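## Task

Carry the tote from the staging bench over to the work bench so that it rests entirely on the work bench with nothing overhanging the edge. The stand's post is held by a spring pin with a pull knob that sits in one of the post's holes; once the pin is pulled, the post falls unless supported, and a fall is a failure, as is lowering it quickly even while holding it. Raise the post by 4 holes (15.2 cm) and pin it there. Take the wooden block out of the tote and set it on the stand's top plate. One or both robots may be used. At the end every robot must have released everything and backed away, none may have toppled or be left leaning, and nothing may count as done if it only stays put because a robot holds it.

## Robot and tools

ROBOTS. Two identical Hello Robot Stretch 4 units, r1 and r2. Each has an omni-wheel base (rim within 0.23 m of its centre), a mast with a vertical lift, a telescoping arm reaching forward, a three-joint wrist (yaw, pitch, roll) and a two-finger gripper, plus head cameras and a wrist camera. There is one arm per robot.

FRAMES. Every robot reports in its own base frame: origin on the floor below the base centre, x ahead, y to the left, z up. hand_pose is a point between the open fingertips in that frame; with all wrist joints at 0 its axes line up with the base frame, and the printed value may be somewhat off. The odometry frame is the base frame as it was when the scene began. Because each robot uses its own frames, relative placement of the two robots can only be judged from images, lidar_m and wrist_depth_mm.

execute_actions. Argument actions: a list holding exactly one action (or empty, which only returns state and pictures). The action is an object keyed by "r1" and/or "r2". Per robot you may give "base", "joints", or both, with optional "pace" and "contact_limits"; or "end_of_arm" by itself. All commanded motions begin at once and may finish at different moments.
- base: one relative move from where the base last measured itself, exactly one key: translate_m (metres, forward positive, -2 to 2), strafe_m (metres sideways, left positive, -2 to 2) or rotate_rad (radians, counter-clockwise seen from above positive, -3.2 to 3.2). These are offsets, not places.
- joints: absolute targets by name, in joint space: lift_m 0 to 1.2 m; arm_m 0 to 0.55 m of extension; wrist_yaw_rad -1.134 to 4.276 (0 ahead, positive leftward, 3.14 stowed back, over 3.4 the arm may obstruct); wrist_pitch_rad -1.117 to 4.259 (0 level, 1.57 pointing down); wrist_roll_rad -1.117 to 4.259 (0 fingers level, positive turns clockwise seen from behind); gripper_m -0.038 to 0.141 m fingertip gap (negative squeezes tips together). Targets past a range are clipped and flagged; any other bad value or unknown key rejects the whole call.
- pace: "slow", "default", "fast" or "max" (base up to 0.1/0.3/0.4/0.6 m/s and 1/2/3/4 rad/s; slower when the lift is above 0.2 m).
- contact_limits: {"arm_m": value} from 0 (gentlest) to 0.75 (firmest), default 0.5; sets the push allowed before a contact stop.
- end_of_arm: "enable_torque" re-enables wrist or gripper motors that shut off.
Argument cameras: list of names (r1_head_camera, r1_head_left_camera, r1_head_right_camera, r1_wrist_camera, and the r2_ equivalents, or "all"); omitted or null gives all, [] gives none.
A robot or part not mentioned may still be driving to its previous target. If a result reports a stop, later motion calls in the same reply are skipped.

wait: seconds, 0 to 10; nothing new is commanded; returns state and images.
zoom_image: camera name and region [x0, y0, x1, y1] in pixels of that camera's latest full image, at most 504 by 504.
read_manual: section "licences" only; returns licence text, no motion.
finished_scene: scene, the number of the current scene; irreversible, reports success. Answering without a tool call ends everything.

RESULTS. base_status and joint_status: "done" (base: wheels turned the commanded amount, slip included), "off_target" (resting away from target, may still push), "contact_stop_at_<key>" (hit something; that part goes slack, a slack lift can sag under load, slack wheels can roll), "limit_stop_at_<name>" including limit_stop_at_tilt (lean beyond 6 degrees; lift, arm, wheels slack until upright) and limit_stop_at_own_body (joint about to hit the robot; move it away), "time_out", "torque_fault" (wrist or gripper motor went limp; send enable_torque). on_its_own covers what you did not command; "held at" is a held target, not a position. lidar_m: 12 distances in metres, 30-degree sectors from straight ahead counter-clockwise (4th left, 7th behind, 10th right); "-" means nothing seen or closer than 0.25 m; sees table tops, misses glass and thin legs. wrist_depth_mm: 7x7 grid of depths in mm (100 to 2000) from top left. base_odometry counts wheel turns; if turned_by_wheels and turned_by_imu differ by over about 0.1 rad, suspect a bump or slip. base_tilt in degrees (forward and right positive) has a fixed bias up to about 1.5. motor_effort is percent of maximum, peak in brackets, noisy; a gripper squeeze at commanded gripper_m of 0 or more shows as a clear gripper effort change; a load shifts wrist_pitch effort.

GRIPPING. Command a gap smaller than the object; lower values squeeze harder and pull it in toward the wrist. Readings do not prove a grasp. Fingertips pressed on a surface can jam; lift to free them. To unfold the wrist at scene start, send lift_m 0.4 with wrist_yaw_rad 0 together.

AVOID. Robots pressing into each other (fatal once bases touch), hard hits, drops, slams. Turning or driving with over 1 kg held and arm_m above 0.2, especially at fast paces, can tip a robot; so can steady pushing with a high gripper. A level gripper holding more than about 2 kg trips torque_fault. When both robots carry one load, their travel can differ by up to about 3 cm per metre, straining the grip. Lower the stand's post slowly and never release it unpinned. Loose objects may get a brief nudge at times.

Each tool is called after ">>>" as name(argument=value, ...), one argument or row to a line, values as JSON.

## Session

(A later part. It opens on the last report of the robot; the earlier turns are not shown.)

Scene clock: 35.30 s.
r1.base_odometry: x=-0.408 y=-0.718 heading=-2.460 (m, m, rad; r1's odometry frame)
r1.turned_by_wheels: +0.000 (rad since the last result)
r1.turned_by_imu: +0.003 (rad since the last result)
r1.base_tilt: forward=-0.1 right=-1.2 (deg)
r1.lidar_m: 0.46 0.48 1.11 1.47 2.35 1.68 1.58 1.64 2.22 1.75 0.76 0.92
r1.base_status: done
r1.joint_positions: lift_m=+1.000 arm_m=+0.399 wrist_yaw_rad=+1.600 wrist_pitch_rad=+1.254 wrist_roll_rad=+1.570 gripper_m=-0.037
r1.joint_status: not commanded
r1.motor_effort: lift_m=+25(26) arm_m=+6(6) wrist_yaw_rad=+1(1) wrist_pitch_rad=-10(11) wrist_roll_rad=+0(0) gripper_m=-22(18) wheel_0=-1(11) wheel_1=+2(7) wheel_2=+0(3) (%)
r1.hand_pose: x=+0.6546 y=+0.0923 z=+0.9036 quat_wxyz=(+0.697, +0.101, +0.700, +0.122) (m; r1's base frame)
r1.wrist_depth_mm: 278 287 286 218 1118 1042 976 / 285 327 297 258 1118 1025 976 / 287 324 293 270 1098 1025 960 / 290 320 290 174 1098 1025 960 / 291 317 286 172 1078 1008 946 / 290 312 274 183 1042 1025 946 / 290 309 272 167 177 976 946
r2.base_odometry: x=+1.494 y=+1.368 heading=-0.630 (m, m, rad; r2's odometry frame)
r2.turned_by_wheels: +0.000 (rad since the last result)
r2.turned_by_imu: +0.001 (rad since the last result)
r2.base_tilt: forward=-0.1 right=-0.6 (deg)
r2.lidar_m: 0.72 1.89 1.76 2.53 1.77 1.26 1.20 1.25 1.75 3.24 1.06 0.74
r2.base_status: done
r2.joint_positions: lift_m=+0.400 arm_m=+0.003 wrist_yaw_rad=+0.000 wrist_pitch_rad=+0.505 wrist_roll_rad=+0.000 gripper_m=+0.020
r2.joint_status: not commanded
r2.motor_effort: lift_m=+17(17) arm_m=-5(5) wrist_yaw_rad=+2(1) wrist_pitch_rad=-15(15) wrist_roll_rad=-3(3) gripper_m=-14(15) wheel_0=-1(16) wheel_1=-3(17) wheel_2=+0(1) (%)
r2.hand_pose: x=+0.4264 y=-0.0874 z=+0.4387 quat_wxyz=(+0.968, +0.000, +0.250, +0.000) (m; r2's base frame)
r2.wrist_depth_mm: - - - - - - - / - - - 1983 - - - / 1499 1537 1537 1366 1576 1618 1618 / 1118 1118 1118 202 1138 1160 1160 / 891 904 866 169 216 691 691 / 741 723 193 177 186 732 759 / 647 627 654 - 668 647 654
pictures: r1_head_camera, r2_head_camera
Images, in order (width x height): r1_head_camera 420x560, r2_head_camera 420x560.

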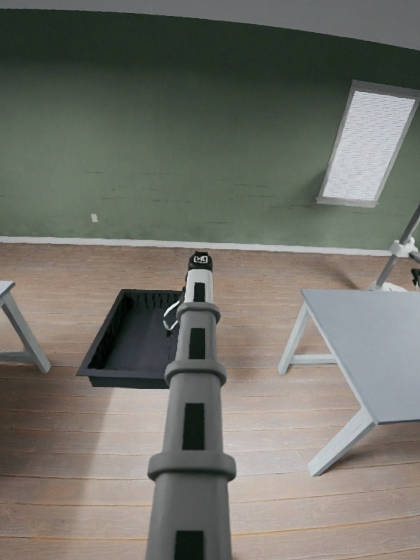

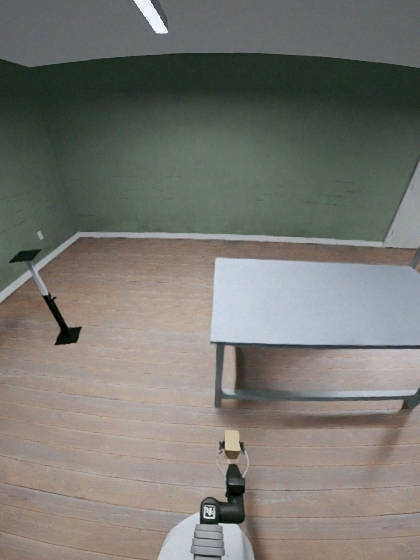

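>>> execute_actions(
  actions=[
    {"r1": {"base": {"strafe_m": -1.1}, "joints": {"arm_m": 0.55}, "pace": "fast"}, "r2": {"base": {"strafe_m": 1.48}, "joints": {"lift_m": 0.8}, "pace": "max"}},
  ],
  cameras=[],
)

>>> execute_actions(
  actions=[
    {"r1": {"joints": {"lift_m": 0.915}}, "r2": {"base": {"translate_m": 0.55}, "pace": "fast"}},
  ],
  cameras=["r1_head_camera", "r2_head_camera", "r2_wrist_camera"],
)

Scene clock: 40.03 s.
r1.base_odometry: x=-1.101 y=+0.136 heading=-2.460 (m, m, rad; r1's odometry frame)
r1.turned_by_wheels: +0.000 (rad since the last result)
r1.turned_by_imu: +0.003 (rad since the last result)
r1.base_tilt: forward=+0.0 right=-1.2 (deg)
r1.lidar_m: 0.40 0.45 0.59 2.18 2.27 1.65 1.54 1.59 2.12 3.56 0.62 0.45
r1.base_status: done
r1.joint_positions: lift_m=+1.000 arm_m=+0.549 wrist_yaw_rad=+1.600 wrist_pitch_rad=+1.254 wrist_roll_rad=+1.570 gripper_m=-0.037
r1.joint_status: all done
r1.motor_effort: lift_m=+25(26) arm_m=+6(6) wrist_yaw_rad=+0(0) wrist_pitch_rad=-9(10) wrist_roll_rad=+0(1) gripper_m=-22(23) wheel_0=-2(13) wheel_1=+2(10) wheel_2=+0(1) (%)
r1.hand_pose: x=+0.8045 y=+0.0923 z=+0.9036 quat_wxyz=(+0.697, +0.101, +0.700, +0.122) (m; r1's base frame)
r1.wrist_depth_mm: 278 289 285 217 351 324 304 / 285 327 297 258 347 322 304 / 289 325 293 259 345 320 303 / 290 320 290 175 343 319 300 / 291 315 286 173 342 317 300 / 290 314 276 183 327 315 298 / 289 309 273 166 177 304 294
r2.base_odometry: x=+2.366 y=+2.564 heading=-0.630 (m, m, rad; r2's odometry frame)
r2.turned_by_wheels: +0.000 (rad since the last result)
r2.turned_by_imu: +0.001 (rad since the last result)
r2.base_tilt: forward=-0.1 right=-0.6 (deg)
r2.lidar_m: 1.18 1.51 1.09 1.02 1.09 1.31 1.24 1.29 1.76 2.95 1.63 2.04
r2.base_status: done
r2.joint_positions: lift_m=+0.800 arm_m=+0.003 wrist_yaw_rad=+0.000 wrist_pitch_rad=+0.505 wrist_roll_rad=+0.000 gripper_m=+0.020
r2.joint_status: all done
r2.motor_effort: lift_m=+22(25) arm_m=-5(5) wrist_yaw_rad=+2(3) wrist_pitch_rad=-14(17) wrist_roll_rad=-4(3) gripper_m=-13(13) wheel_0=+0(17) wheel_1=-1(18) wheel_2=+0(1) (%)
r2.hand_pose: x=+0.4263 y=-0.0874 z=+0.8383 quat_wxyz=(+0.968, +0.000, +0.250, +0.000) (m; r2's base frame)
r2.wrist_depth_mm: 1537 - - - - - - / 1576 - - - - - - / 1537 - - - - - - / 1537 1863 1921 202 1921 1921 1921 / 1430 1499 1464 170 216 1537 1499 / 1205 1229 193 176 185 1229 1281 / 1078 1078 1098 - 1118 1078 1098
pictures: none
No camera images: the call's "cameras" was empty. Leave "cameras" out to get every camera's image.

Scene clock: 42.83 s.
r1.base_odometry: x=-1.101 y=+0.136 heading=-2.460 (m, m, rad; r1's odometry frame)
r1.turned_by_wheels: +0.000 (rad since the last result)
r1.turned_by_imu: +0.001 (rad since the last result)
r1.base_tilt: forward=-0.1 right=-1.2 (deg)
r1.lidar_m: 0.42 0.45 0.60 2.17 2.32 1.63 1.55 1.61 2.17 3.56 0.63 0.46
r1.base_status: not commanded
r1.joint_positions: lift_m=+0.915 arm_m=+0.549 wrist_yaw_rad=+1.600 wrist_pitch_rad=+1.254 wrist_roll_rad=+1.570 gripper_m=-0.037
r1.joint_status: all done
r1.motor_effort: lift_m=+18(27) arm_m=+6(6) wrist_yaw_rad=+0(1) wrist_pitch_rad=-10(10) wrist_roll_rad=+1(0) gripper_m=-22(22) wheel_0=-1(1) wheel_1=+2(2) wheel_2=+0(0) (%)
r1.hand_pose: x=+0.8046 y=+0.0923 z=+0.8192 quat_wxyz=(+0.697, +0.101, +0.700, +0.122) (m; r1's base frame)
r1.wrist_depth_mm: 278 290 285 216 265 246 - / 283 327 298 256 263 244 231 / 287 325 294 259 263 242 229 / 290 322 290 174 259 241 228 / 291 319 286 172 258 240 226 / 290 315 276 183 249 237 224 / 290 310 273 167 177 229 -
r2.base_odometry: x=+2.811 y=+2.240 heading=-0.630 (m, m, rad; r2's odometry frame)
r2.turned_by_wheels: +0.000 (rad since the last result)
r2.turned_by_imu: -0.001 (rad since the last result)
r2.base_tilt: forward=+0.0 right=-0.5 (deg)
r2.lidar_m: 0.63 1.49 1.09 1.04 1.09 1.50 1.79 1.88 2.51 1.45 1.48 0.70
r2.base_status: done
r2.joint_positions: lift_m=+0.800 arm_m=+0.003 wrist_yaw_rad=+0.000 wrist_pitch_rad=+0.505 wrist_roll_rad=+0.000 gripper_m=+0.020
r2.joint_status: not commanded
r2.motor_effort: lift_m=+21(21) arm_m=-5(5) wrist_yaw_rad=+2(0) wrist_pitch_rad=-14(14) wrist_roll_rad=-3(4) gripper_m=-16(16) wheel_0=+3(10) wheel_1=+3(11) wheel_2=-1(17) (%)
r2.hand_pose: x=+0.4263 y=-0.0874 z=+0.8383 quat_wxyz=(+0.968, +0.000, +0.250, +0.000) (m; r2's base frame)
r2.wrist_depth_mm: 1537 - - - - - - / 1537 - - 512 - - - / 1576 - - - - - - / 1537 1921 1921 202 1921 1921 1983 / 1430 1464 1430 170 216 1576 1537 / 1229 1205 193 177 186 1229 1281 / 1098 1078 1118 - 1118 1078 1098
pictures: r1_head_camera, r2_head_camera, r2_wrist_camera
camera_calibration (this result's frames):
r2_wrist_camera: T_world_to_cam=[[-0.00728374, -0.999969, -0.00289684, -0.0825016], [-0.522165, 0.006274, -0.852821, 0.985476], [0.852813, -0.0046991, -0.522195, 0.303801], [0, 0, 0, 1]] pos_world=[0.254895, -0.0872543, 0.998839]
Images, in order (width x height): r1_head_camera 420x560, r2_head_camera 420x560, r2_wrist_camera 616x392.

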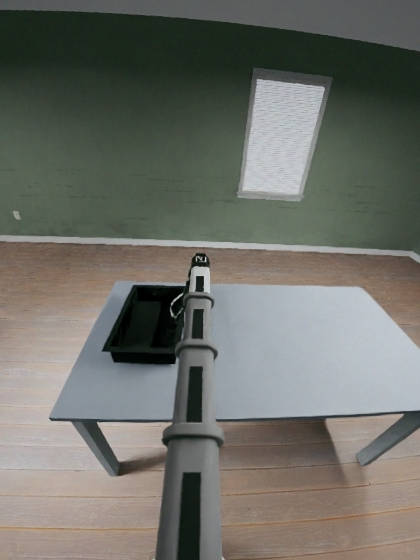

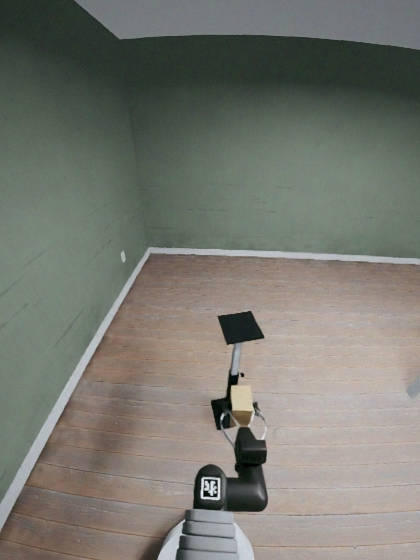

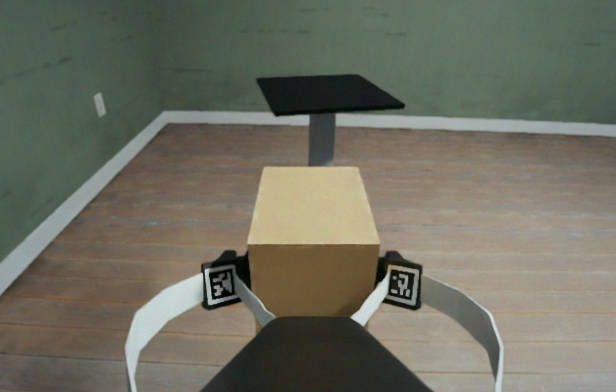

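>>> execute_actions(
  actions=[
    {"r1": {"joints": {"lift_m": 0.902}, "pace": "slow"}, "r2": {"joints": {"lift_m": 0.945, "arm_m": 0.08}}},
  ],
  cameras=[],
)

>>> execute_actions(
  actions=[
    {"r1": {"joints": {"gripper_m": 0.085}}, "r2": {"joints": {"arm_m": 0.31}}},
  ],
  cameras=["r1_wrist_camera", "r2_wrist_camera", "r2_head_camera"],
)

Scene clock: 44.83 s.
r1.base_odometry: x=-1.101 y=+0.136 heading=-2.460 (m, m, rad; r1's odometry frame)
r1.turned_by_wheels: +0.000 (rad since the last result)
r1.turned_by_imu: +0.001 (rad since the last result)
r1.base_tilt: forward=+0.0 right=-1.2 (deg)
r1.lidar_m: 0.42 0.43 0.62 2.20 2.31 1.65 1.56 1.61 2.13 3.57 0.66 0.45
r1.base_status: not commanded
r1.joint_positions: lift_m=+0.902 arm_m=+0.549 wrist_yaw_rad=+1.600 wrist_pitch_rad=+1.254 wrist_roll_rad=+1.570 gripper_m=-0.037
r1.joint_status: all done
r1.motor_effort: lift_m=+18(15) arm_m=+6(6) wrist_yaw_rad=+1(1) wrist_pitch_rad=-10(10) wrist_roll_rad=+0(0) gripper_m=-21(22) wheel_0=-1(2) wheel_1=+2(2) wheel_2=+0(0) (%)
r1.hand_pose: x=+0.8046 y=+0.0923 z=+0.8062 quat_wxyz=(+0.697, +0.101, +0.700, +0.122) (m; r1's base frame)
r1.wrist_depth_mm: 278 290 283 178 252 233 - / 285 322 293 260 250 232 220 / 289 319 290 259 250 231 218 / 290 315 287 173 248 230 216 / 291 312 283 172 246 228 215 / 291 309 276 171 236 227 214 / 290 306 272 167 206 219 -
r2.base_odometry: x=+2.811 y=+2.240 heading=-0.630 (m, m, rad; r2's odometry frame)
r2.turned_by_wheels: +0.000 (rad since the last result)
r2.turned_by_imu: +0.000 (rad since the last result)
r2.base_tilt: forward=-0.1 right=-0.6 (deg)
r2.lidar_m: 0.64 1.50 1.09 1.03 1.10 1.49 1.79 1.87 2.53 1.44 1.48 3.03
r2.base_status: not commanded
r2.joint_positions: lift_m=+0.945 arm_m=+0.079 wrist_yaw_rad=+0.000 wrist_pitch_rad=+0.505 wrist_roll_rad=+0.000 gripper_m=+0.020
r2.joint_status: all done
r2.motor_effort: lift_m=+23(24) arm_m=+6(8) wrist_yaw_rad=+1(1) wrist_pitch_rad=-13(14) wrist_roll_rad=-3(3) gripper_m=-16(15) wheel_0=+4(3) wheel_1=+3(3) wheel_2=-1(1) (%)
r2.hand_pose: x=+0.5024 y=-0.0874 z=+0.9832 quat_wxyz=(+0.968, +0.000, +0.250, +0.000) (m; r2's base frame)
r2.wrist_depth_mm: 1537 - - - - - - / 1537 - - - - - - / 1537 - - - - - - / 1537 - - 202 - - - / 1537 1708 1661 169 216 1708 1808 / 1366 1397 193 177 185 1430 1464 / 1229 1205 1255 - 1308 1255 1255
pictures: none
No camera images: the call's "cameras" was empty. Leave "cameras" out to get every camera's image.

Scene clock: 46.73 s.
r1.base_odometry: x=-1.101 y=+0.136 heading=-2.460 (m, m, rad; r1's odometry frame)
r1.turned_by_wheels: +0.000 (rad since the last result)
r1.turned_by_imu: +0.001 (rad since the last result)
r1.base_tilt: forward=-0.1 right=-1.3 (deg)
r1.lidar_m: 0.40 0.44 0.60 2.19 2.32 1.64 1.55 1.62 2.18 3.57 0.64 0.43
r1.base_status: not commanded
r1.joint_positions: lift_m=+0.902 arm_m=+0.549 wrist_yaw_rad=+1.600 wrist_pitch_rad=+1.251 wrist_roll_rad=+1.570 gripper_m=+0.085
r1.joint_status: all done
r1.motor_effort: lift_m=+18(18) arm_m=+6(6) wrist_yaw_rad=+0(0) wrist_pitch_rad=-1(10) wrist_roll_rad=+0(0) gripper_m=+1(20) wheel_0=-1(1) wheel_1=+2(2) wheel_2=+0(0) (%)
r1.hand_pose: x=+0.8045 y=+0.0932 z=+0.8065 quat_wxyz=(+0.696, +0.102, +0.700, +0.123) (m; r1's base frame)
r1.wrist_depth_mm: 281 294 287 264 253 236 - / 287 325 297 181 253 234 220 / 291 325 294 179 251 231 220 / 294 322 290 252 250 231 218 / 296 320 290 255 247 229 217 / 296 315 211 187 223 227 216 / 294 315 285 150 240 223 -
r2.base_odometry: x=+2.811 y=+2.240 heading=-0.630 (m, m, rad; r2's odometry frame)
r2.turned_by_wheels: +0.000 (rad since the last result)
r2.turned_by_imu: +0.000 (rad since the last result)
r2.base_tilt: forward=-0.1 right=-0.6 (deg)
r2.lidar_m: 0.63 1.49 1.10 1.04 1.09 1.51 1.79 1.89 2.52 1.46 1.51 3.04
r2.base_status: not commanded
r2.joint_positions: lift_m=+0.945 arm_m=+0.309 wrist_yaw_rad=+0.000 wrist_pitch_rad=+0.505 wrist_roll_rad=+0.000 gripper_m=+0.020
r2.joint_status: all done
r2.motor_effort: lift_m=+23(23) arm_m=+6(6) wrist_yaw_rad=+1(2) wrist_pitch_rad=-14(14) wrist_roll_rad=-3(3) gripper_m=-14(18) wheel_0=+4(4) wheel_1=+3(3) wheel_2=-1(1) (%)
r2.hand_pose: x=+0.7324 y=-0.0874 z=+0.9832 quat_wxyz=(+0.968, +0.000, +0.250, +0.000) (m; r2's base frame)
r2.wrist_depth_mm: 1537 - - - - - - / 1499 - - - - - - / 1537 - - - - - - / 1537 - - 201 - - - / 1537 1708 1708 169 216 1808 1756 / 1397 1366 193 177 186 1430 1464 / 1229 1205 1205 - 317 1229 1255
pictures: r1_wrist_camera, r2_head_camera, r2_wrist_camera
camera_calibration (this result's frames):
r1_wrist_camera: T_world_to_cam=[[0.0927269, -0.945552, -0.311983, 0.264832], [-0.995577, -0.0833008, -0.043437, 0.907187], [0.0150836, 0.314631, -0.949094, 0.950583], [0, 0, 0, 1]] pos_world=[0.86428, 0.0268996, 1.02422]
r2_wrist_camera: T_world_to_cam=[[-0.00705699, -0.999971, -0.00289717, -0.0799613], [-0.522126, 0.00615566, -0.852846, 1.26883], [0.852839, -0.00450584, -0.522154, 0.118387], [0, 0, 0, 1]] pos_world=[0.560958, -0.087236, 1.1437]
Images, in order (width x height): r1_wrist_camera 616x392, r2_head_camera 420x560, r2_wrist_camera 616x392.

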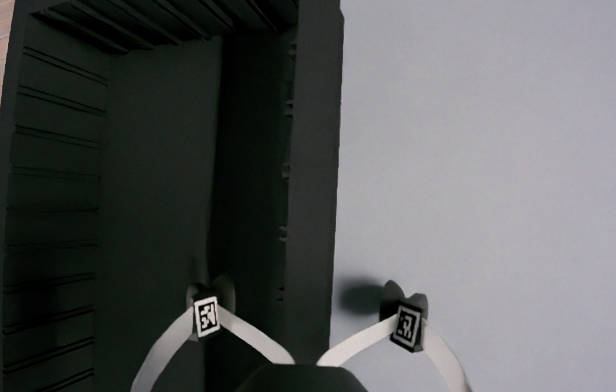

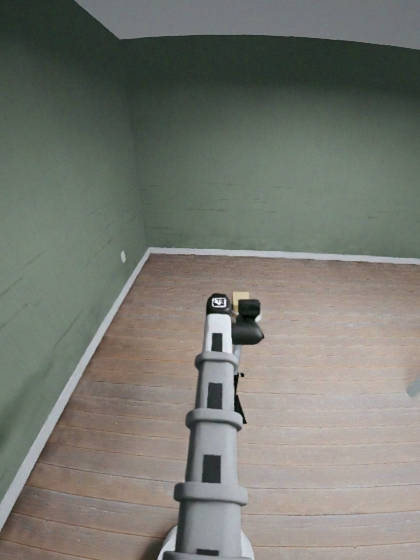

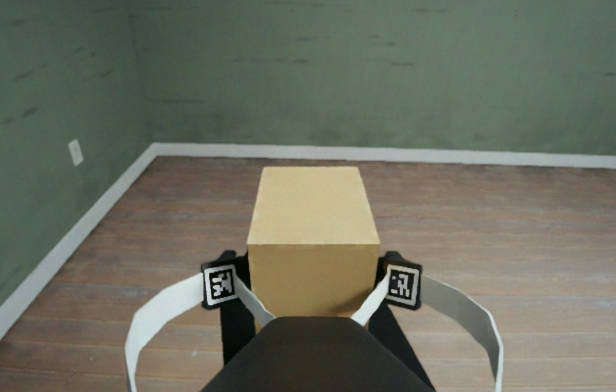

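>>> execute_actions(
  actions=[
    {"r1": {"joints": {"gripper_m": 0.1, "lift_m": 1.0}}, "r2": {"joints": {"lift_m": 0.908}, "pace": "slow"}},
  ],
  cameras=["r2_wrist_camera"],
)

Scene clock: 48.23 s.
r1.base_odometry: x=-1.101 y=+0.136 heading=-2.460 (m, m, rad; r1's odometry frame)
r1.turned_by_wheels: +0.000 (rad since the last result)
r1.turned_by_imu: +0.001 (rad since the last result)
r1.base_tilt: forward=+0.0 right=-1.2 (deg)
r1.lidar_m: 0.40 0.43 0.62 2.18 2.31 1.64 1.55 1.59 2.17 3.55 0.64 0.42
r1.base_status: not commanded
r1.joint_positions: lift_m=+1.000 arm_m=+0.549 wrist_yaw_rad=+1.600 wrist_pitch_rad=+1.251 wrist_roll_rad=+1.570 gripper_m=+0.100
r1.joint_status: all done
r1.motor_effort: lift_m=+24(27) arm_m=+6(6) wrist_yaw_rad=+0(0) wrist_pitch_rad=-1(1) wrist_roll_rad=+0(1) gripper_m=-1(3) wheel_0=-1(1) wheel_1=+2(2) wheel_2=+0(0) (%)
r1.hand_pose: x=+0.8045 y=+0.0932 z=+0.9040 quat_wxyz=(+0.696, +0.102, +0.700, +0.123) (m; r1's base frame)
r1.wrist_depth_mm: 1661 452 322 296 343 324 307 / 1661 373 402 370 343 322 304 / 1618 392 407 373 343 322 304 / 1618 382 404 370 342 320 301 / 1576 382 402 368 338 317 300 / 1576 377 208 366 222 315 297 / 1576 353 394 150 332 307 296
r2.base_odometry: x=+2.811 y=+2.240 heading=-0.630 (m, m, rad; r2's odometry frame)
r2.turned_by_wheels: +0.000 (rad since the last result)
r2.turned_by_imu: +0.000 (rad since the last result)
r2.base_tilt: forward=-0.1 right=-0.6 (deg)
r2.lidar_m: 0.68 1.50 1.09 1.03 1.09 1.51 1.79 1.88 2.53 1.44 1.48 3.04
r2.base_status: not commanded
r2.joint_positions: lift_m=+0.908 arm_m=+0.309 wrist_yaw_rad=+0.000 wrist_pitch_rad=+0.505 wrist_roll_rad=+0.000 gripper_m=+0.020
r2.joint_status: all done
r2.motor_effort: lift_m=+14(26) arm_m=+6(6) wrist_yaw_rad=+0(0) wrist_pitch_rad=-14(15) wrist_roll_rad=-3(3) gripper_m=-16(15) wheel_0=+4(3) wheel_1=+3(3) wheel_2=-1(1) (%)
r2.hand_pose: x=+0.7324 y=-0.0874 z=+0.9469 quat_wxyz=(+0.968, +0.000, +0.250, +0.000) (m; r2's base frame)
r2.wrist_depth_mm: 1576 - - - - - - / 1537 - - - - - - / 1537 - - - - - - / 1576 1983 - 202 - - - / 1499 1661 1576 169 216 1708 1756 / 1366 1308 193 177 185 1336 1397 / 1182 1182 1138 - 267 1205 1229
pictures: r2_wrist_camera
camera_calibration (this result's frames):
r2_wrist_camera: T_world_to_cam=[[-0.00705754, -0.999971, -0.00289591, -0.0800675], [-0.52228, 0.00615569, -0.852752, 1.23786], [0.852745, -0.00450585, -0.522308, 0.0996536], [0, 0, 0, 1]] pos_world=[0.560965, -0.087236, 1.1074]
Images, in order (width x height): r2_wrist_camera 616x392.

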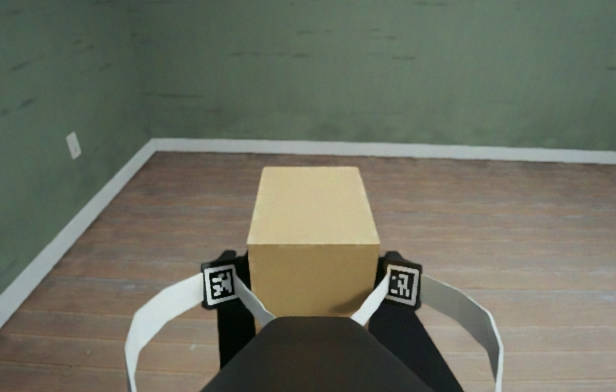

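>>> execute_actions(
  actions=[
    {"r1": {"base": {"strafe_m": -0.4}, "joints": {"arm_m": 0.0, "lift_m": 1.05}, "pace": "fast"}, "r2": {"joints": {"lift_m": 0.897}, "pace": "slow"}},
  ],
  cameras=[],
)

>>> execute_actions(
  actions=[
    {"r1": {"base": {"strafe_m": -0.5}, "joints": {"lift_m": 0.45}, "pace": "fast"}, "r2": {"joints": {"gripper_m": 0.11}}},
  ],
  cameras=["r2_wrist_camera"],
)

Scene clock: 51.27 s.
r1.base_odometry: x=-1.353 y=+0.447 heading=-2.460 (m, m, rad; r1's odometry frame)
r1.turned_by_wheels: +0.000 (rad since the last result)
r1.turned_by_imu: +0.001 (rad since the last result)
r1.base_tilt: forward=-0.1 right=-1.2 (deg)
r1.lidar_m: 0.43 0.46 0.61 2.61 2.26 1.62 1.54 1.60 2.15 3.18 0.67 0.44
r1.base_status: done
r1.joint_positions: lift_m=+1.050 arm_m=+0.001 wrist_yaw_rad=+1.600 wrist_pitch_rad=+1.251 wrist_roll_rad=+1.570 gripper_m=+0.100
r1.joint_status: all done
r1.motor_effort: lift_m=+23(24) arm_m=-6(6) wrist_yaw_rad=+1(0) wrist_pitch_rad=-1(1) wrist_roll_rad=+1(1) gripper_m=+2(2) wheel_0=+2(11) wheel_1=+0(12) wheel_2=-1(1) (%)
r1.hand_pose: x=+0.2569 y=+0.0932 z=+0.9541 quat_wxyz=(+0.696, +0.102, +0.700, +0.123) (m; r1's base frame)
r1.wrist_depth_mm: 591 539 480 439 407 370 353 / 585 530 480 439 407 379 355 / 798 1025 1366 1281 1160 1078 1025 / 1661 1499 1397 1255 1160 1078 1008 / 1618 1499 1336 1229 1138 1060 991 / 1661 1499 208 1229 222 878 991 / 1661 1464 1336 151 904 854 976
r2.base_odometry: x=+2.811 y=+2.240 heading=-0.630 (m, m, rad; r2's odometry frame)
r2.turned_by_wheels: +0.000 (rad since the last result)
r2.turned_by_imu: +0.000 (rad since the last result)
r2.base_tilt: forward=+0.0 right=-0.6 (deg)
r2.lidar_m: 0.72 1.50 1.10 1.03 1.08 1.50 1.80 1.87 2.51 1.45 1.50 3.05
r2.base_status: not commanded
r2.joint_positions: lift_m=+0.897 arm_m=+0.309 wrist_yaw_rad=+0.000 wrist_pitch_rad=+0.505 wrist_roll_rad=+0.000 gripper_m=+0.020
r2.joint_status: all done
r2.motor_effort: lift_m=+14(17) arm_m=+6(6) wrist_yaw_rad=-2(1) wrist_pitch_rad=-14(14) wrist_roll_rad=-3(4) gripper_m=-15(16) wheel_0=+3(4) wheel_1=+3(3) wheel_2=-1(1) (%)
r2.hand_pose: x=+0.7324 y=-0.0874 z=+0.9359 quat_wxyz=(+0.968, +0.000, +0.250, +0.000) (m; r2's base frame)
r2.wrist_depth_mm: 1537 - - - - - - / 1499 - - - - - - / 1537 - - - - - - / 1576 1983 - 202 - - - / 1537 1661 1618 169 216 1661 1708 / 1366 1336 193 177 185 1366 1397 / 1182 1160 1118 - 255 1182 1205
pictures: none
No camera images: the call's "cameras" was empty. Leave "cameras" out to get every camera's image.

Scene clock: 54.03 s.
r1.base_odometry: x=-1.668 y=+0.835 heading=-2.460 (m, m, rad; r1's odometry frame)
r1.turned_by_wheels: +0.000 (rad since the last result)
r1.turned_by_imu: +0.000 (rad since the last result)
r1.base_tilt: forward=-0.1 right=-1.2 (deg)
r1.lidar_m: 0.44 0.46 0.63 3.07 2.28 1.61 1.50 1.60 2.15 2.68 1.56 0.49
r1.base_status: done
r1.joint_positions: lift_m=+0.450 arm_m=+0.001 wrist_yaw_rad=+1.600 wrist_pitch_rad=+1.251 wrist_roll_rad=+1.570 gripper_m=+0.100
r1.joint_status: all done
r1.motor_effort: lift_m=+17(23) arm_m=-6(7) wrist_yaw_rad=+0(1) wrist_pitch_rad=+0(0) wrist_roll_rad=+0(1) gripper_m=-1(0) wheel_0=-1(10) wheel_1=+2(6) wheel_2=+0(0) (%)
r1.hand_pose: x=+0.2569 y=+0.0932 z=+0.3546 quat_wxyz=(+0.696, +0.102, +0.700, +0.123) (m; r1's base frame)
r1.wrist_depth_mm: 842 759 676 615 569 525 334 / 831 741 668 615 564 521 484 / 820 732 661 603 564 521 488 / 809 723 654 609 559 517 484 / 809 723 654 603 554 512 484 / 798 715 209 585 222 477 480 / 788 707 647 150 334 312 368
r2.base_odometry: x=+2.811 y=+2.240 heading=-0.630 (m, m, rad; r2's odometry frame)
r2.turned_by_wheels: +0.000 (rad since the last result)
r2.turned_by_imu: +0.000 (rad since the last result)
r2.base_tilt: forward=-0.1 right=-0.6 (deg)
r2.lidar_m: 0.69 1.49 1.08 1.03 1.09 1.49 1.79 1.88 2.53 1.44 1.50 2.00
r2.base_status: not commanded
r2.joint_positions: lift_m=+0.897 arm_m=+0.309 wrist_yaw_rad=+0.000 wrist_pitch_rad=+0.502 wrist_roll_rad=+0.000 gripper_m=+0.110
r2.joint_status: all done
r2.motor_effort: lift_m=+15(14) arm_m=+6(5) wrist_yaw_rad=-2(1) wrist_pitch_rad=-5(15) wrist_roll_rad=-3(3) gripper_m=-1(16) wheel_0=+3(4) wheel_1=+3(3) wheel_2=-1(1) (%)
r2.hand_pose: x=+0.7328 y=-0.0874 z=+0.9367 quat_wxyz=(+0.969, +0.000, +0.248, +0.000) (m; r2's base frame)
r2.wrist_depth_mm: 1537 - - - - - - / 1537 - - - - - - / 1537 - - - - - - / 1576 1983 - 210 - - - / 1499 1661 322 181 221 1708 1708 / 1366 1336 281 156 274 1366 1397 / 1182 1160 1160 - 258 1182 1205
pictures: r2_wrist_camera
camera_calibration (this result's frames):
r2_wrist_camera: T_world_to_cam=[[-0.00710055, -0.999971, -0.00291944, -0.0800533], [-0.519543, 0.00618366, -0.854422, 1.22897], [0.854415, -0.0045501, -0.519571, 0.0901603], [0, 0, 0, 1]] pos_world=[0.560898, -0.0872402, 1.09667]
Images, in order (width x height): r2_wrist_camera 616x392.

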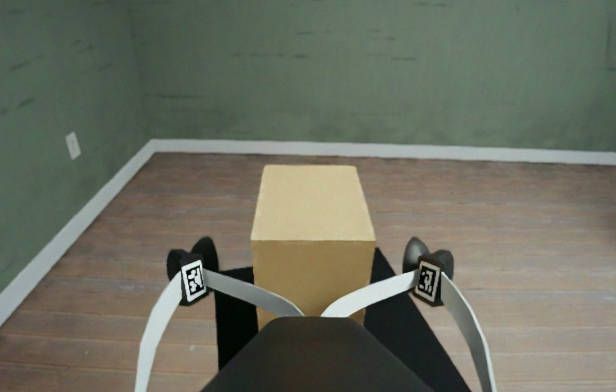

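>>> execute_actions(
  actions=[
    {"r1": {"base": {"strafe_m": -0.86}, "joints": {"lift_m": 0.4}, "pace": "max"}, "r2": {"joints": {"arm_m": 0.04}}},
  ],
  cameras=[],
)

>>> execute_actions(
  actions=[
    {"r1": {"base": {"translate_m": 0.64}, "joints": {"wrist_pitch_rad": 0.0, "wrist_roll_rad": 0.0}, "pace": "fast"}, "r2": {"base": {"strafe_m": -0.073}, "joints": {"lift_m": 0.63, "wrist_pitch_rad": 0.0, "wrist_yaw_rad": 0.24}}},
  ],
  cameras=["r2_wrist_camera", "r2_head_camera", "r1_head_right_camera"],
)

Scene clock: 57.23 s.
r1.base_odometry: x=-2.210 y=+1.503 heading=-2.460 (m, m, rad; r1's odometry frame)
r1.turned_by_wheels: +0.000 (rad since the last result)
r1.turned_by_imu: +0.001 (rad since the last result)
r1.base_tilt: forward=-0.1 right=-1.2 (deg)
r1.lidar_m: 3.23 1.03 0.83 1.72 2.24 1.57 1.48 1.58 1.89 1.82 0.92 0.84
r1.base_status: done
r1.joint_positions: lift_m=+0.400 arm_m=+0.001 wrist_yaw_rad=+1.600 wrist_pitch_rad=+1.251 wrist_roll_rad=+1.570 gripper_m=+0.100
r1.joint_status: all done
r1.motor_effort: lift_m=+18(15) arm_m=-6(6) wrist_yaw_rad=+0(0) wrist_pitch_rad=+0(0) wrist_roll_rad=+0(0) gripper_m=-3(0) wheel_0=-2(13) wheel_1=+3(15) wheel_2=+0(0) (%)
r1.hand_pose: x=+0.2569 y=+0.0932 z=+0.3045 quat_wxyz=(+0.696, +0.102, +0.700, +0.123) (m; r1's base frame)
r1.wrist_depth_mm: 759 683 615 564 517 480 452 / 732 683 615 559 517 477 445 / 741 668 609 554 508 477 445 / 741 661 603 549 508 469 442 / 723 654 597 544 504 469 439 / 723 647 209 544 222 452 433 / 715 647 591 151 297 279 366
r2.base_odometry: x=+2.811 y=+2.240 heading=-0.630 (m, m, rad; r2's odometry frame)
r2.turned_by_wheels: +0.000 (rad since the last result)
r2.turned_by_imu: +0.000 (rad since the last result)
r2.base_tilt: forward=-0.1 right=-0.6 (deg)
r2.lidar_m: 0.64 1.50 1.08 1.02 1.08 1.48 1.80 1.87 2.52 1.44 1.49 0.70
r2.base_status: not commanded
r2.joint_positions: lift_m=+0.897 arm_m=+0.041 wrist_yaw_rad=+0.000 wrist_pitch_rad=+0.502 wrist_roll_rad=+0.000 gripper_m=+0.110
r2.joint_status: all done
r2.motor_effort: lift_m=+14(14) arm_m=-6(6) wrist_yaw_rad=+2(2) wrist_pitch_rad=-5(5) wrist_roll_rad=-4(3) gripper_m=+1(1) wheel_0=+4(3) wheel_1=+3(3) wheel_2=-1(1) (%)
r2.hand_pose: x=+0.4648 y=-0.0874 z=+0.9367 quat_wxyz=(+0.969, +0.000, +0.248, +0.000) (m; r2's base frame)
r2.wrist_depth_mm: 1537 - - - - - - / 1537 - - - - - - / 1537 - - 452 - 1308 - / 1537 1983 - 469 - - - / 1499 1661 1576 1661 1661 1336 1661 / 1336 1308 1366 156 1281 1308 1430 / 1182 1182 1205 - 1205 1205 1205
pictures: none
No camera images: the call's "cameras" was empty. Leave "cameras" out to get every camera's image.

Scene clock: 60.10 s.
r1.base_odometry: x=-2.707 y=+1.100 heading=-2.460 (m, m, rad; r1's odometry frame)
r1.turned_by_wheels: +0.000 (rad since the last result)
r1.turned_by_imu: -0.002 (rad since the last result)
r1.base_tilt: forward=-0.1 right=-1.2 (deg)
r1.lidar_m: 2.58 2.63 0.73 0.69 3.14 2.25 2.12 2.23 1.88 0.55 0.63 0.78
r1.base_status: done
r1.joint_positions: lift_m=+0.400 arm_m=+0.001 wrist_yaw_rad=+1.600 wrist_pitch_rad=+0.003 wrist_roll_rad=+0.001 gripper_m=+0.100
r1.joint_status: all done
r1.motor_effort: lift_m=+18(18) arm_m=-6(6) wrist_yaw_rad=+1(0) wrist_pitch_rad=-5(10) wrist_roll_rad=-2(1) gripper_m=+0(1) wheel_0=+1(8) wheel_1=+0(10) wheel_2=+1(13) (%)
r1.hand_pose: x=+0.2511 y=+0.2909 z=+0.5776 quat_wxyz=(+0.697, -0.001, +0.001, +0.717) (m; r1's base frame)
r1.wrist_depth_mm: - - - - - - - / - - - - - - - / - 691 699 - - - - / - 715 - - 917 - - / - - - - - - - / - 1708 211 - 222 - - / 1430 676 1464 151 1118 1499 1576
r2.base_odometry: x=+2.768 y=+2.181 heading=-0.630 (m, m, rad; r2's odometry frame)
r2.turned_by_wheels: +0.000 (rad since the last result)
r2.turned_by_imu: +0.000 (rad since the last result)
r2.base_tilt: forward=-0.1 right=-0.6 (deg)
r2.lidar_m: 0.62 1.61 1.15 1.11 1.16 1.60 1.79 1.87 2.53 1.38 0.79 0.80
r2.base_status: done
r2.joint_positions: lift_m=+0.630 arm_m=+0.041 wrist_yaw_rad=+0.240 wrist_pitch_rad=+0.002 wrist_roll_rad=+0.000 gripper_m=+0.110
r2.joint_status: all done
r2.motor_effort: lift_m=+13(15) arm_m=-5(6) wrist_yaw_rad=+1(9) wrist_pitch_rad=-6(11) wrist_roll_rad=-4(3) gripper_m=-1(0) wheel_0=+2(12) wheel_1=+0(11) wheel_2=+0(0) (%)
r2.hand_pose: x=+0.5128 y=-0.0164 z=+0.8079 quat_wxyz=(+0.993, +0.000, +0.001, +0.120) (m; r2's base frame)
r2.wrist_depth_mm: 1255 1576 - - - - - / 1255 1661 - - - - - / 1255 1618 - - - - - / 1281 1708 - - - - - / 1281 1661 - - 442 - - / 1281 1576 - 155 445 - - / 1308 1537 1808 - 1808 1708 1708
pictures: r1_head_right_camera, r2_head_camera, r2_wrist_camera
camera_calibration (this result's frames):
r2_wrist_camera: T_world_to_cam=[[0.232632, -0.972546, -0.00602439, -0.131011], [-0.046789, -0.00500431, -0.998892, 0.878297], [0.971439, 0.232657, -0.0466687, -0.226635], [0, 0, 0, 1]] pos_world=[0.291734, -0.0702907, 0.865958]
Images, in order (width x height): r1_head_right_camera 420x672, r2_head_camera 420x560, r2_wrist_camera 616x392.

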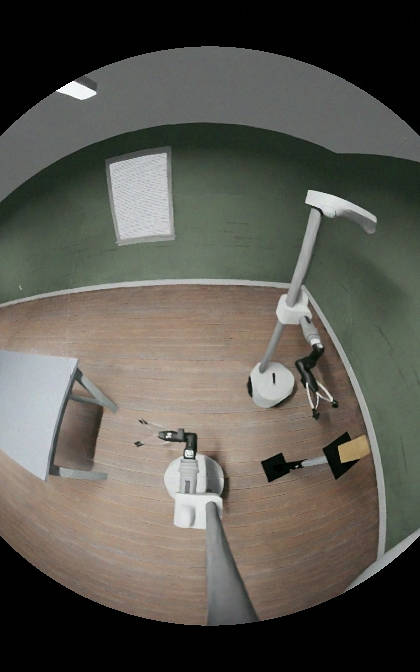

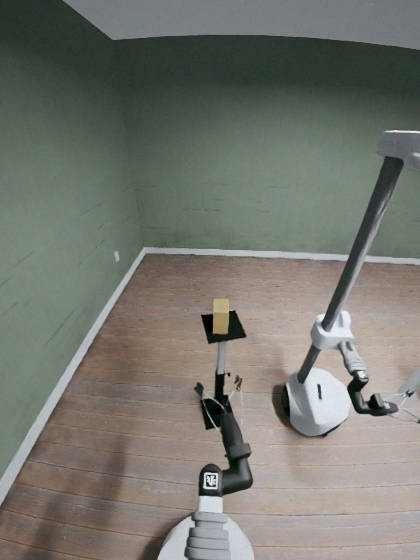

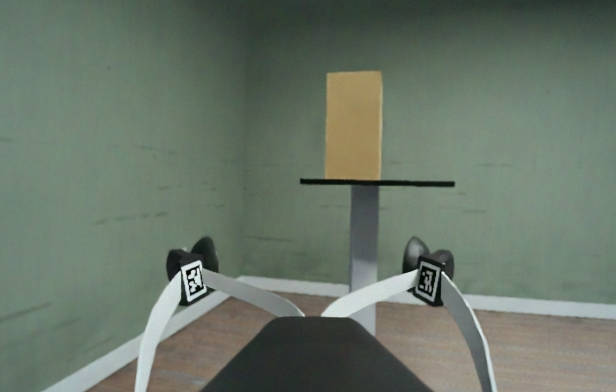

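>>> execute_actions(
  actions=[
    {"r1": {"base": {"rotate_rad": -1.31}, "joints": {"wrist_yaw_rad": 0.0, "lift_m": 0.36}}, "r2": {"joints": {"lift_m": 0.64, "arm_m": 0.255}}},
  ],
  cameras=["r2_wrist_camera", "r1_wrist_camera", "r1_head_camera"],
)

Scene clock: 62.20 s.
r1.base_odometry: x=-2.707 y=+1.100 heading=+2.514 (m, m, rad; r1's odometry frame)
r1.turned_by_wheels: -1.310 (rad since the last result)
r1.turned_by_imu: -1.296 (rad since the last result)
r1.base_tilt: forward=-0.1 right=-1.2 (deg)
r1.lidar_m: 0.52 0.62 0.91 2.58 0.86 0.67 0.71 2.54 2.15 2.16 2.13 0.56
r1.base_status: done
r1.joint_positions: lift_m=+0.360 arm_m=+0.001 wrist_yaw_rad=+0.000 wrist_pitch_rad=+0.002 wrist_roll_rad=+0.000 gripper_m=+0.100
r1.joint_status: all done
r1.motor_effort: lift_m=+17(15) arm_m=-6(6) wrist_yaw_rad=+0(7) wrist_pitch_rad=-4(5) wrist_roll_rad=-1(1) gripper_m=+0(1) wheel_0=+1(9) wheel_1=+3(7) wheel_2=+2(7) (%)
r1.hand_pose: x=+0.4607 y=-0.0873 z=+0.5378 quat_wxyz=(+1.000, +0.000, +0.001, +0.000) (m; r1's base frame)
r1.wrist_depth_mm: 424 397 488 492 1576 1464 1430 / 1983 1808 1808 1618 1576 1499 1430 / 1983 1863 1756 1661 1576 1464 1430 / 1983 1808 1708 1661 1576 1499 1430 / 1983 1808 1756 1576 1537 1464 1397 / 1863 1756 211 1618 222 1464 1397 / 1336 1255 1366 151 1281 1366 1366
r2.base_odometry: x=+2.768 y=+2.181 heading=-0.630 (m, m, rad; r2's odometry frame)
r2.turned_by_wheels: +0.000 (rad since the last result)
r2.turned_by_imu: +0.000 (rad since the last result)
r2.base_tilt: forward=+0.0 right=-0.5 (deg)
r2.lidar_m: 0.66 1.61 1.17 1.11 1.16 1.60 1.80 1.86 2.53 1.38 0.80 0.71
r2.base_status: not commanded
r2.joint_positions: lift_m=+0.640 arm_m=+0.254 wrist_yaw_rad=+0.240 wrist_pitch_rad=+0.002 wrist_roll_rad=+0.000 gripper_m=+0.110
r2.joint_status: all done
r2.motor_effort: lift_m=+22(23) arm_m=+6(6) wrist_yaw_rad=+0(1) wrist_pitch_rad=-5(5) wrist_roll_rad=-3(3) gripper_m=-3(0) wheel_0=+3(3) wheel_1=+0(0) wheel_2=+0(0) (%)
r2.hand_pose: x=+0.7259 y=-0.0163 z=+0.8173 quat_wxyz=(+0.993, +0.000, +0.001, +0.120) (m; r2's base frame)
r2.wrist_depth_mm: 1229 1618 - 198 - - - / 1255 1661 - 199 - - - / 1255 1618 - 200 - - - / 1255 1708 - 201 - - - / 1281 1618 - - - - - / 1281 1618 - 156 - - - / 1281 1537 1808 - 1863 1708 1756
pictures: r1_head_camera, r1_wrist_camera, r2_wrist_camera
camera_calibration (this result's frames):
r1_wrist_camera: T_world_to_cam=[[-0.00123005, -0.997966, 0.063743, -0.121158], [0.0218773, -0.0637547, -0.997726, 0.584327], [0.99976, 0.000167276, 0.0219112, -0.245738], [0, 0, 0, 1]] pos_world=[0.232747, -0.0836173, 0.596106]
r2_wrist_camera: T_world_to_cam=[[0.232906, -0.972481, -0.00602527, -0.180641], [-0.0466018, -0.004972, -0.998901, 0.89748], [0.971382, 0.232931, -0.0464773, -0.433335], [0, 0, 0, 1]] pos_world=[0.504831, -0.0702709, 0.875265]
Images, in order (width x height): r1_head_camera 420x560, r1_wrist_camera 616x392, r2_wrist_camera 616x392.

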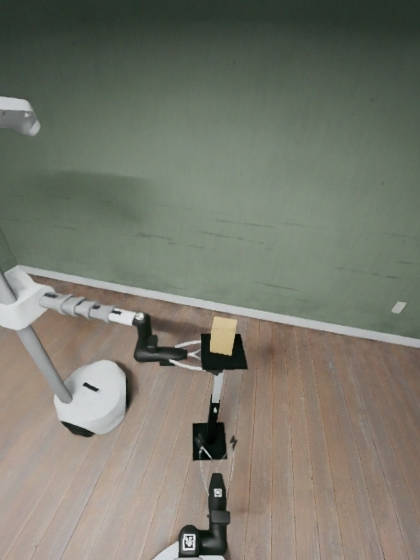

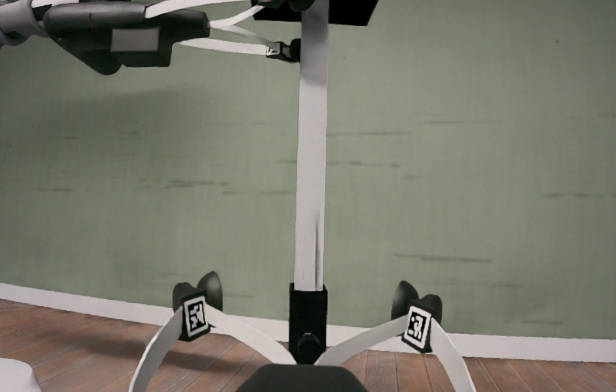

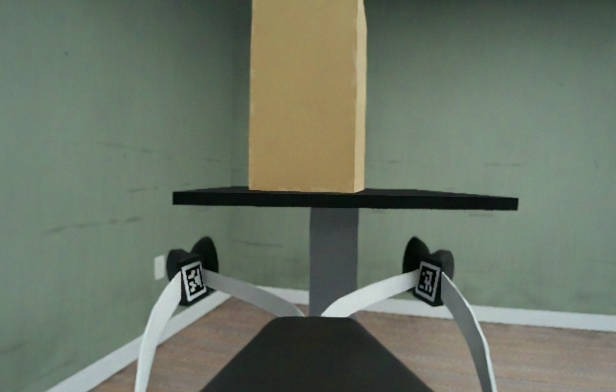

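>>> execute_actions(
  actions=[
    {"r1": {"joints": {"lift_m": 0.278, "arm_m": 0.05, "gripper_m": 0.07}}, "r2": {"base": {"strafe_m": -0.011}, "joints": {"arm_m": 0.274, "gripper_m": 0.07}}},
  ],
  cameras=["r2_wrist_camera", "r1_wrist_camera", "r2_head_camera"],
)

Scene clock: 63.83 s.
r1.base_odometry: x=-2.707 y=+1.100 heading=+2.514 (m, m, rad; r1's odometry frame)
r1.turned_by_wheels: +0.000 (rad since the last result)
r1.turned_by_imu: +0.001 (rad since the last result)
r1.base_tilt: forward=-0.1 right=-1.2 (deg)
r1.lidar_m: 0.56 0.60 0.87 2.60 0.85 0.70 0.72 2.55 2.13 2.14 2.14 0.57
r1.base_status: not commanded
r1.joint_positions: lift_m=+0.278 arm_m=+0.049 wrist_yaw_rad=+0.000 wrist_pitch_rad=+0.002 wrist_roll_rad=+0.000 gripper_m=+0.070
r1.joint_status: all done
r1.motor_effort: lift_m=+16(16) arm_m=+7(7) wrist_yaw_rad=+0(0) wrist_pitch_rad=-4(4) wrist_roll_rad=-1(1) gripper_m=-1(2) wheel_0=+1(1) wheel_1=+2(3) wheel_2=+2(2) (%)
r1.hand_pose: x=+0.5082 y=-0.0874 z=+0.4559 quat_wxyz=(+1.000, +0.000, +0.001, +0.000) (m; r1's base frame)
r1.wrist_depth_mm: 1921 1808 1708 1576 1537 1464 1366 / 1921 1808 1708 1576 1537 1464 1397 / 1921 1808 1708 1576 1499 1430 1366 / 1863 1808 1708 1537 1499 1430 1366 / 1863 1756 1661 1576 1499 1430 1366 / 1661 1708 211 1537 1430 1397 1366 / 1138 1098 1138 152 1098 1182 1229
r2.base_odometry: x=+2.761 y=+2.172 heading=-0.630 (m, m, rad; r2's odometry frame)
r2.turned_by_wheels: +0.000 (rad since the last result)
r2.turned_by_imu: +0.000 (rad since the last result)
r2.base_tilt: forward=-0.1 right=-0.6 (deg)
r2.lidar_m: 0.67 1.61 1.17 1.11 1.17 1.61 1.80 1.88 2.52 1.35 0.83 0.75
r2.base_status: done
r2.joint_positions: lift_m=+0.640 arm_m=+0.273 wrist_yaw_rad=+0.240 wrist_pitch_rad=+0.002 wrist_roll_rad=+0.000 gripper_m=+0.070
r2.joint_status: all done
r2.motor_effort: lift_m=+22(22) arm_m=+6(5) wrist_yaw_rad=-1(3) wrist_pitch_rad=-5(5) wrist_roll_rad=-4(3) gripper_m=-2(1) wheel_0=+5(10) wheel_1=-4(13) wheel_2=+0(2) (%)
r2.hand_pose: x=+0.7449 y=-0.0163 z=+0.8173 quat_wxyz=(+0.993, +0.000, +0.001, +0.120) (m; r2's base frame)
r2.wrist_depth_mm: 1255 1661 189 181 - - - / 1255 1661 190 182 - - - / 1281 1661 190 184 - - - / 1281 1618 189 181 - - - / 1281 1708 - 216 - - - / 1281 1618 - 162 - - - / 1308 1537 1756 - 1863 1708 1756
pictures: r1_wrist_camera, r2_head_camera, r2_wrist_camera
camera_calibration (this result's frames):
r1_wrist_camera: T_world_to_cam=[[-0.00146686, -0.997965, 0.0637456, -0.115827], [0.021944, -0.0637624, -0.997724, 0.501538], [0.999758, -0.0000646856, 0.0219929, -0.291573], [0, 0, 0, 1]] pos_world=[0.280327, -0.0836312, 0.514192]
r2_wrist_camera: T_world_to_cam=[[0.232876, -0.972488, -0.00602518, -0.185046], [-0.0465997, -0.00497016, -0.998901, 0.898363], [0.971389, 0.232901, -0.0464751, -0.451766], [0, 0, 0, 1]] pos_world=[0.523797, -0.0702734, 0.875266]
Images, in order (width x height): r1_wrist_camera 616x392, r2_head_camera 420x560, r2_wrist_camera 616x392.

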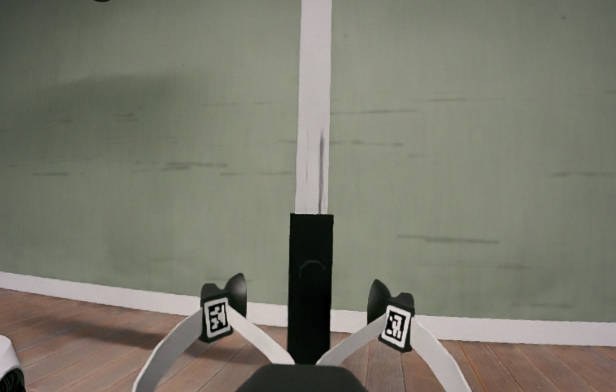

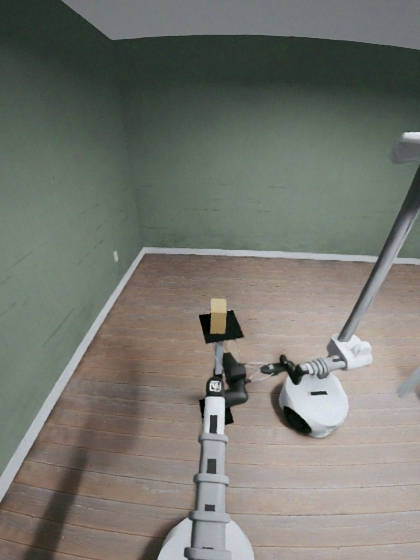

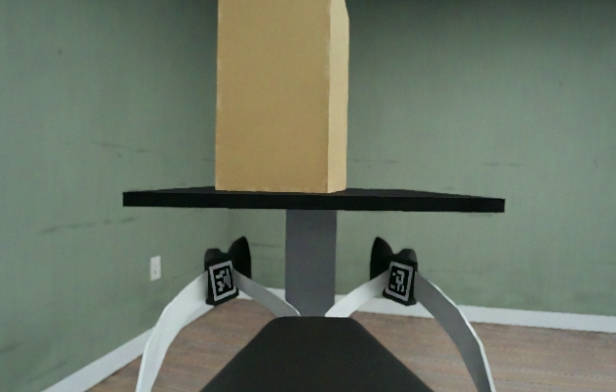

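>>> zoom_image(
  camera="r1_wrist_camera",
  region=[230, 190, 400, 340],
)

>>> zoom_image(
  camera="r2_head_camera",
  region=[180, 290, 320, 430],
)

Region (230, 190, 400, 340) of r1_wrist_camera's 616x392 image, scaled by 2.965; it fills the top 445 rows of this view, and the rest is white.

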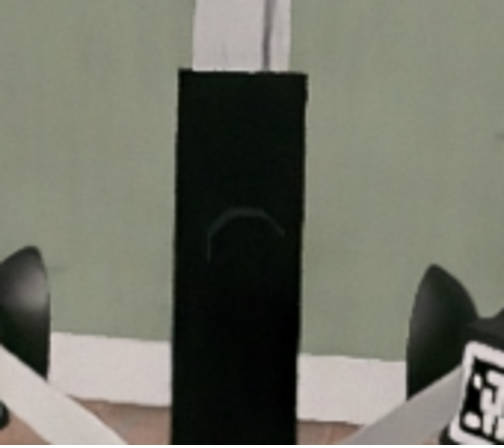

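Region (180, 290, 320, 430) of r2_head_camera's 420x560 image, scaled by 3.600, with more detail than that image has.

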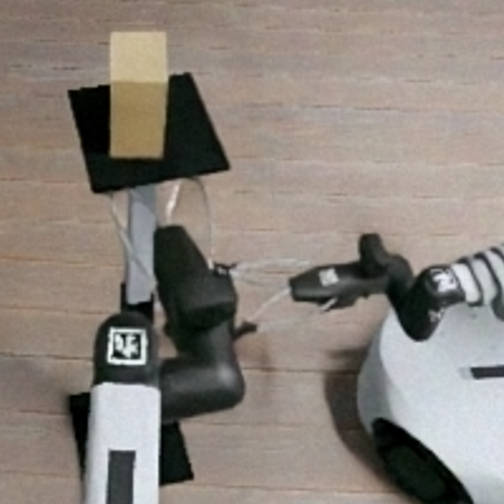

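>>> execute_actions(
  actions=[
    {"r1": {"joints": {"arm_m": 0.105, "wrist_yaw_rad": -0.02, "gripper_m": 0.06}}, "r2": {"joints": {"arm_m": 0.284, "gripper_m": -0.015}}},
  ],
  cameras=["r2_wrist_camera", "r1_wrist_camera", "r1_head_camera"],
)

Scene clock: 65.77 s.
r1.base_odometry: x=-2.707 y=+1.100 heading=+2.514 (m, m, rad; r1's odometry frame)
r1.turned_by_wheels: +0.000 (rad since the last result)
r1.turned_by_imu: +0.001 (rad since the last result)
r1.base_tilt: forward=+0.0 right=-1.2 (deg)
r1.lidar_m: 0.54 0.62 0.88 2.59 0.84 0.68 0.70 2.58 2.15 2.13 2.14 0.59
r1.base_status: not commanded
r1.joint_positions: lift_m=+0.278 arm_m=+0.104 wrist_yaw_rad=-0.020 wrist_pitch_rad=+0.002 wrist_roll_rad=+0.000 gripper_m=+0.060
r1.joint_status: all done
r1.motor_effort: lift_m=+16(16) arm_m=+7(9) wrist_yaw_rad=+0(2) wrist_pitch_rad=-4(4) wrist_roll_rad=-1(2) gripper_m=-4(2) wheel_0=+1(1) wheel_1=+3(3) wheel_2=+2(2) (%)
r1.hand_pose: x=+0.5614 y=-0.0931 z=+0.4559 quat_wxyz=(+1.000, +0.000, +0.001, -0.010) (m; r1's base frame)
r1.wrist_depth_mm: 1863 1756 1661 1537 1464 1430 1366 / 1808 1708 1618 1464 1499 1430 1366 / 1808 1708 1618 1537 1430 1397 1336 / 1756 1708 1618 1537 1464 1366 1336 / 1756 1708 1576 282 1464 1366 1308 / 1661 1661 211 279 1397 1366 1336 / 1138 1098 1138 155 1118 1229 1255
r2.base_odometry: x=+2.761 y=+2.172 heading=-0.629 (m, m, rad; r2's odometry frame)
r2.turned_by_wheels: +0.000 (rad since the last result)
r2.turned_by_imu: +0.000 (rad since the last result)
r2.base_tilt: forward=+0.0 right=-0.6 (deg)
r2.lidar_m: 0.67 1.62 1.18 1.11 1.17 1.61 1.80 1.87 2.54 1.37 0.83 0.74
r2.base_status: not commanded
r2.joint_positions: lift_m=+0.640 arm_m=+0.284 wrist_yaw_rad=+0.247 wrist_pitch_rad=+0.003 wrist_roll_rad=+0.000 gripper_m=-0.014
r2.joint_status: all done
r2.on_its_own: wrist_yaw_rad is at rest, and its effort (-17) is outside its rest range (-13 to +13)
r2.motor_effort: lift_m=+22(22) arm_m=-1(6) wrist_yaw_rad=-17(17) wrist_pitch_rad=-7(7) wrist_roll_rad=-4(3) gripper_m=-20(23) wheel_0=+5(5) wheel_1=-3(3) wheel_2=+5(5) (%)
r2.hand_pose: x=+0.7562 y=-0.0144 z=+0.8171 quat_wxyz=(+0.992, +0.000, +0.001, +0.123) (m; r2's base frame)
r2.wrist_depth_mm: 1255 1661 174 166 - - - / 1229 1661 175 167 - - - / 1281 1661 176 168 - - - / 1255 1576 175 168 - - - / 1255 1661 - 202 - - - / 1281 1499 187 203 189 - - / 1281 1576 1808 - 1808 1708 1756
pictures: r1_head_camera, r1_wrist_camera, r2_wrist_camera
camera_calibration (this result's frames):
r1_wrist_camera: T_world_to_cam=[[-0.0213423, -0.997738, 0.0637458, -0.110286], [0.0206904, -0.0641875, -0.997723, 0.500675], [0.999558, -0.0199747, 0.0220135, -0.346514], [0, 0, 0, 1]] pos_world=[0.333648, -0.0848212, 0.514193]
r2_wrist_camera: T_world_to_cam=[[0.239258, -0.970937, -0.00602277, -0.190554], [-0.0471493, -0.00542248, -0.998873, 0.899111], [0.96981, 0.239273, -0.0470764, -0.461407], [0, 0, 0, 1]] pos_world=[0.535461, -0.0697384, 0.875229]
Images, in order (width x height): r1_head_camera 420x560, r1_wrist_camera 616x392, r2_wrist_camera 616x392.

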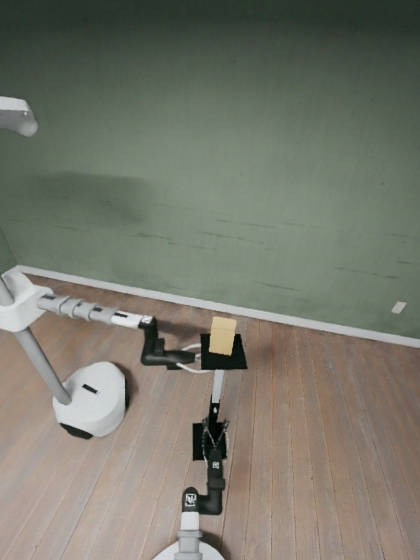

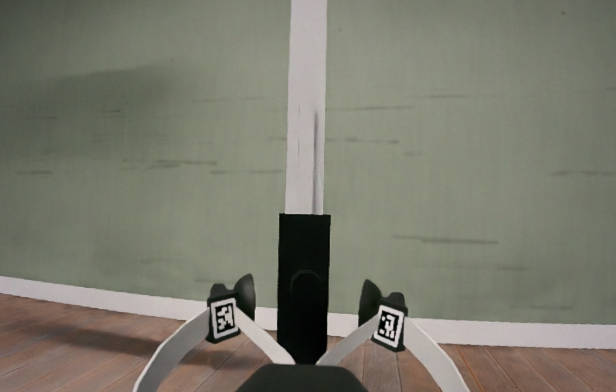

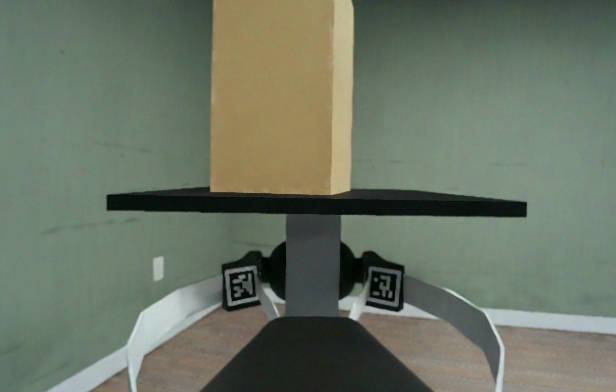

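>>> zoom_image(
  camera="r1_wrist_camera",
  region=[230, 200, 390, 350],
)

>>> zoom_image(
  camera="r1_head_camera",
  region=[170, 380, 260, 470],
)

Region (230, 200, 390, 350) of r1_wrist_camera's 616x392 image, scaled by 3.150; it fills the top 472 rows of this view, and the rest is white.

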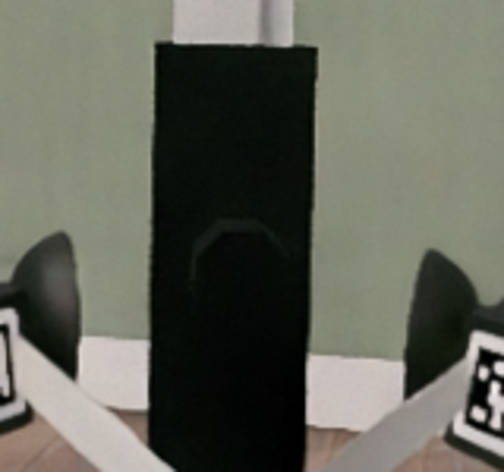

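Region (170, 380, 260, 470) of r1_head_camera's 420x560 image, scaled by 5.600, with more detail than that image has.

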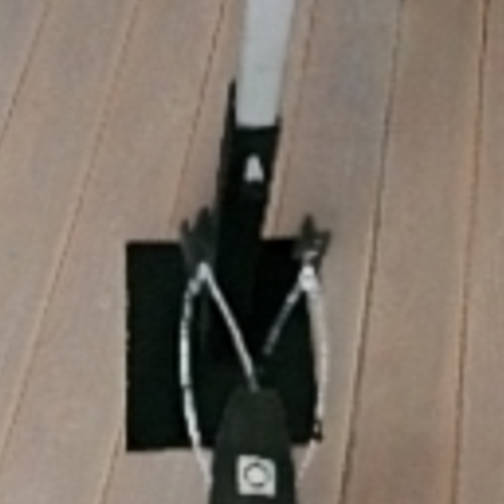

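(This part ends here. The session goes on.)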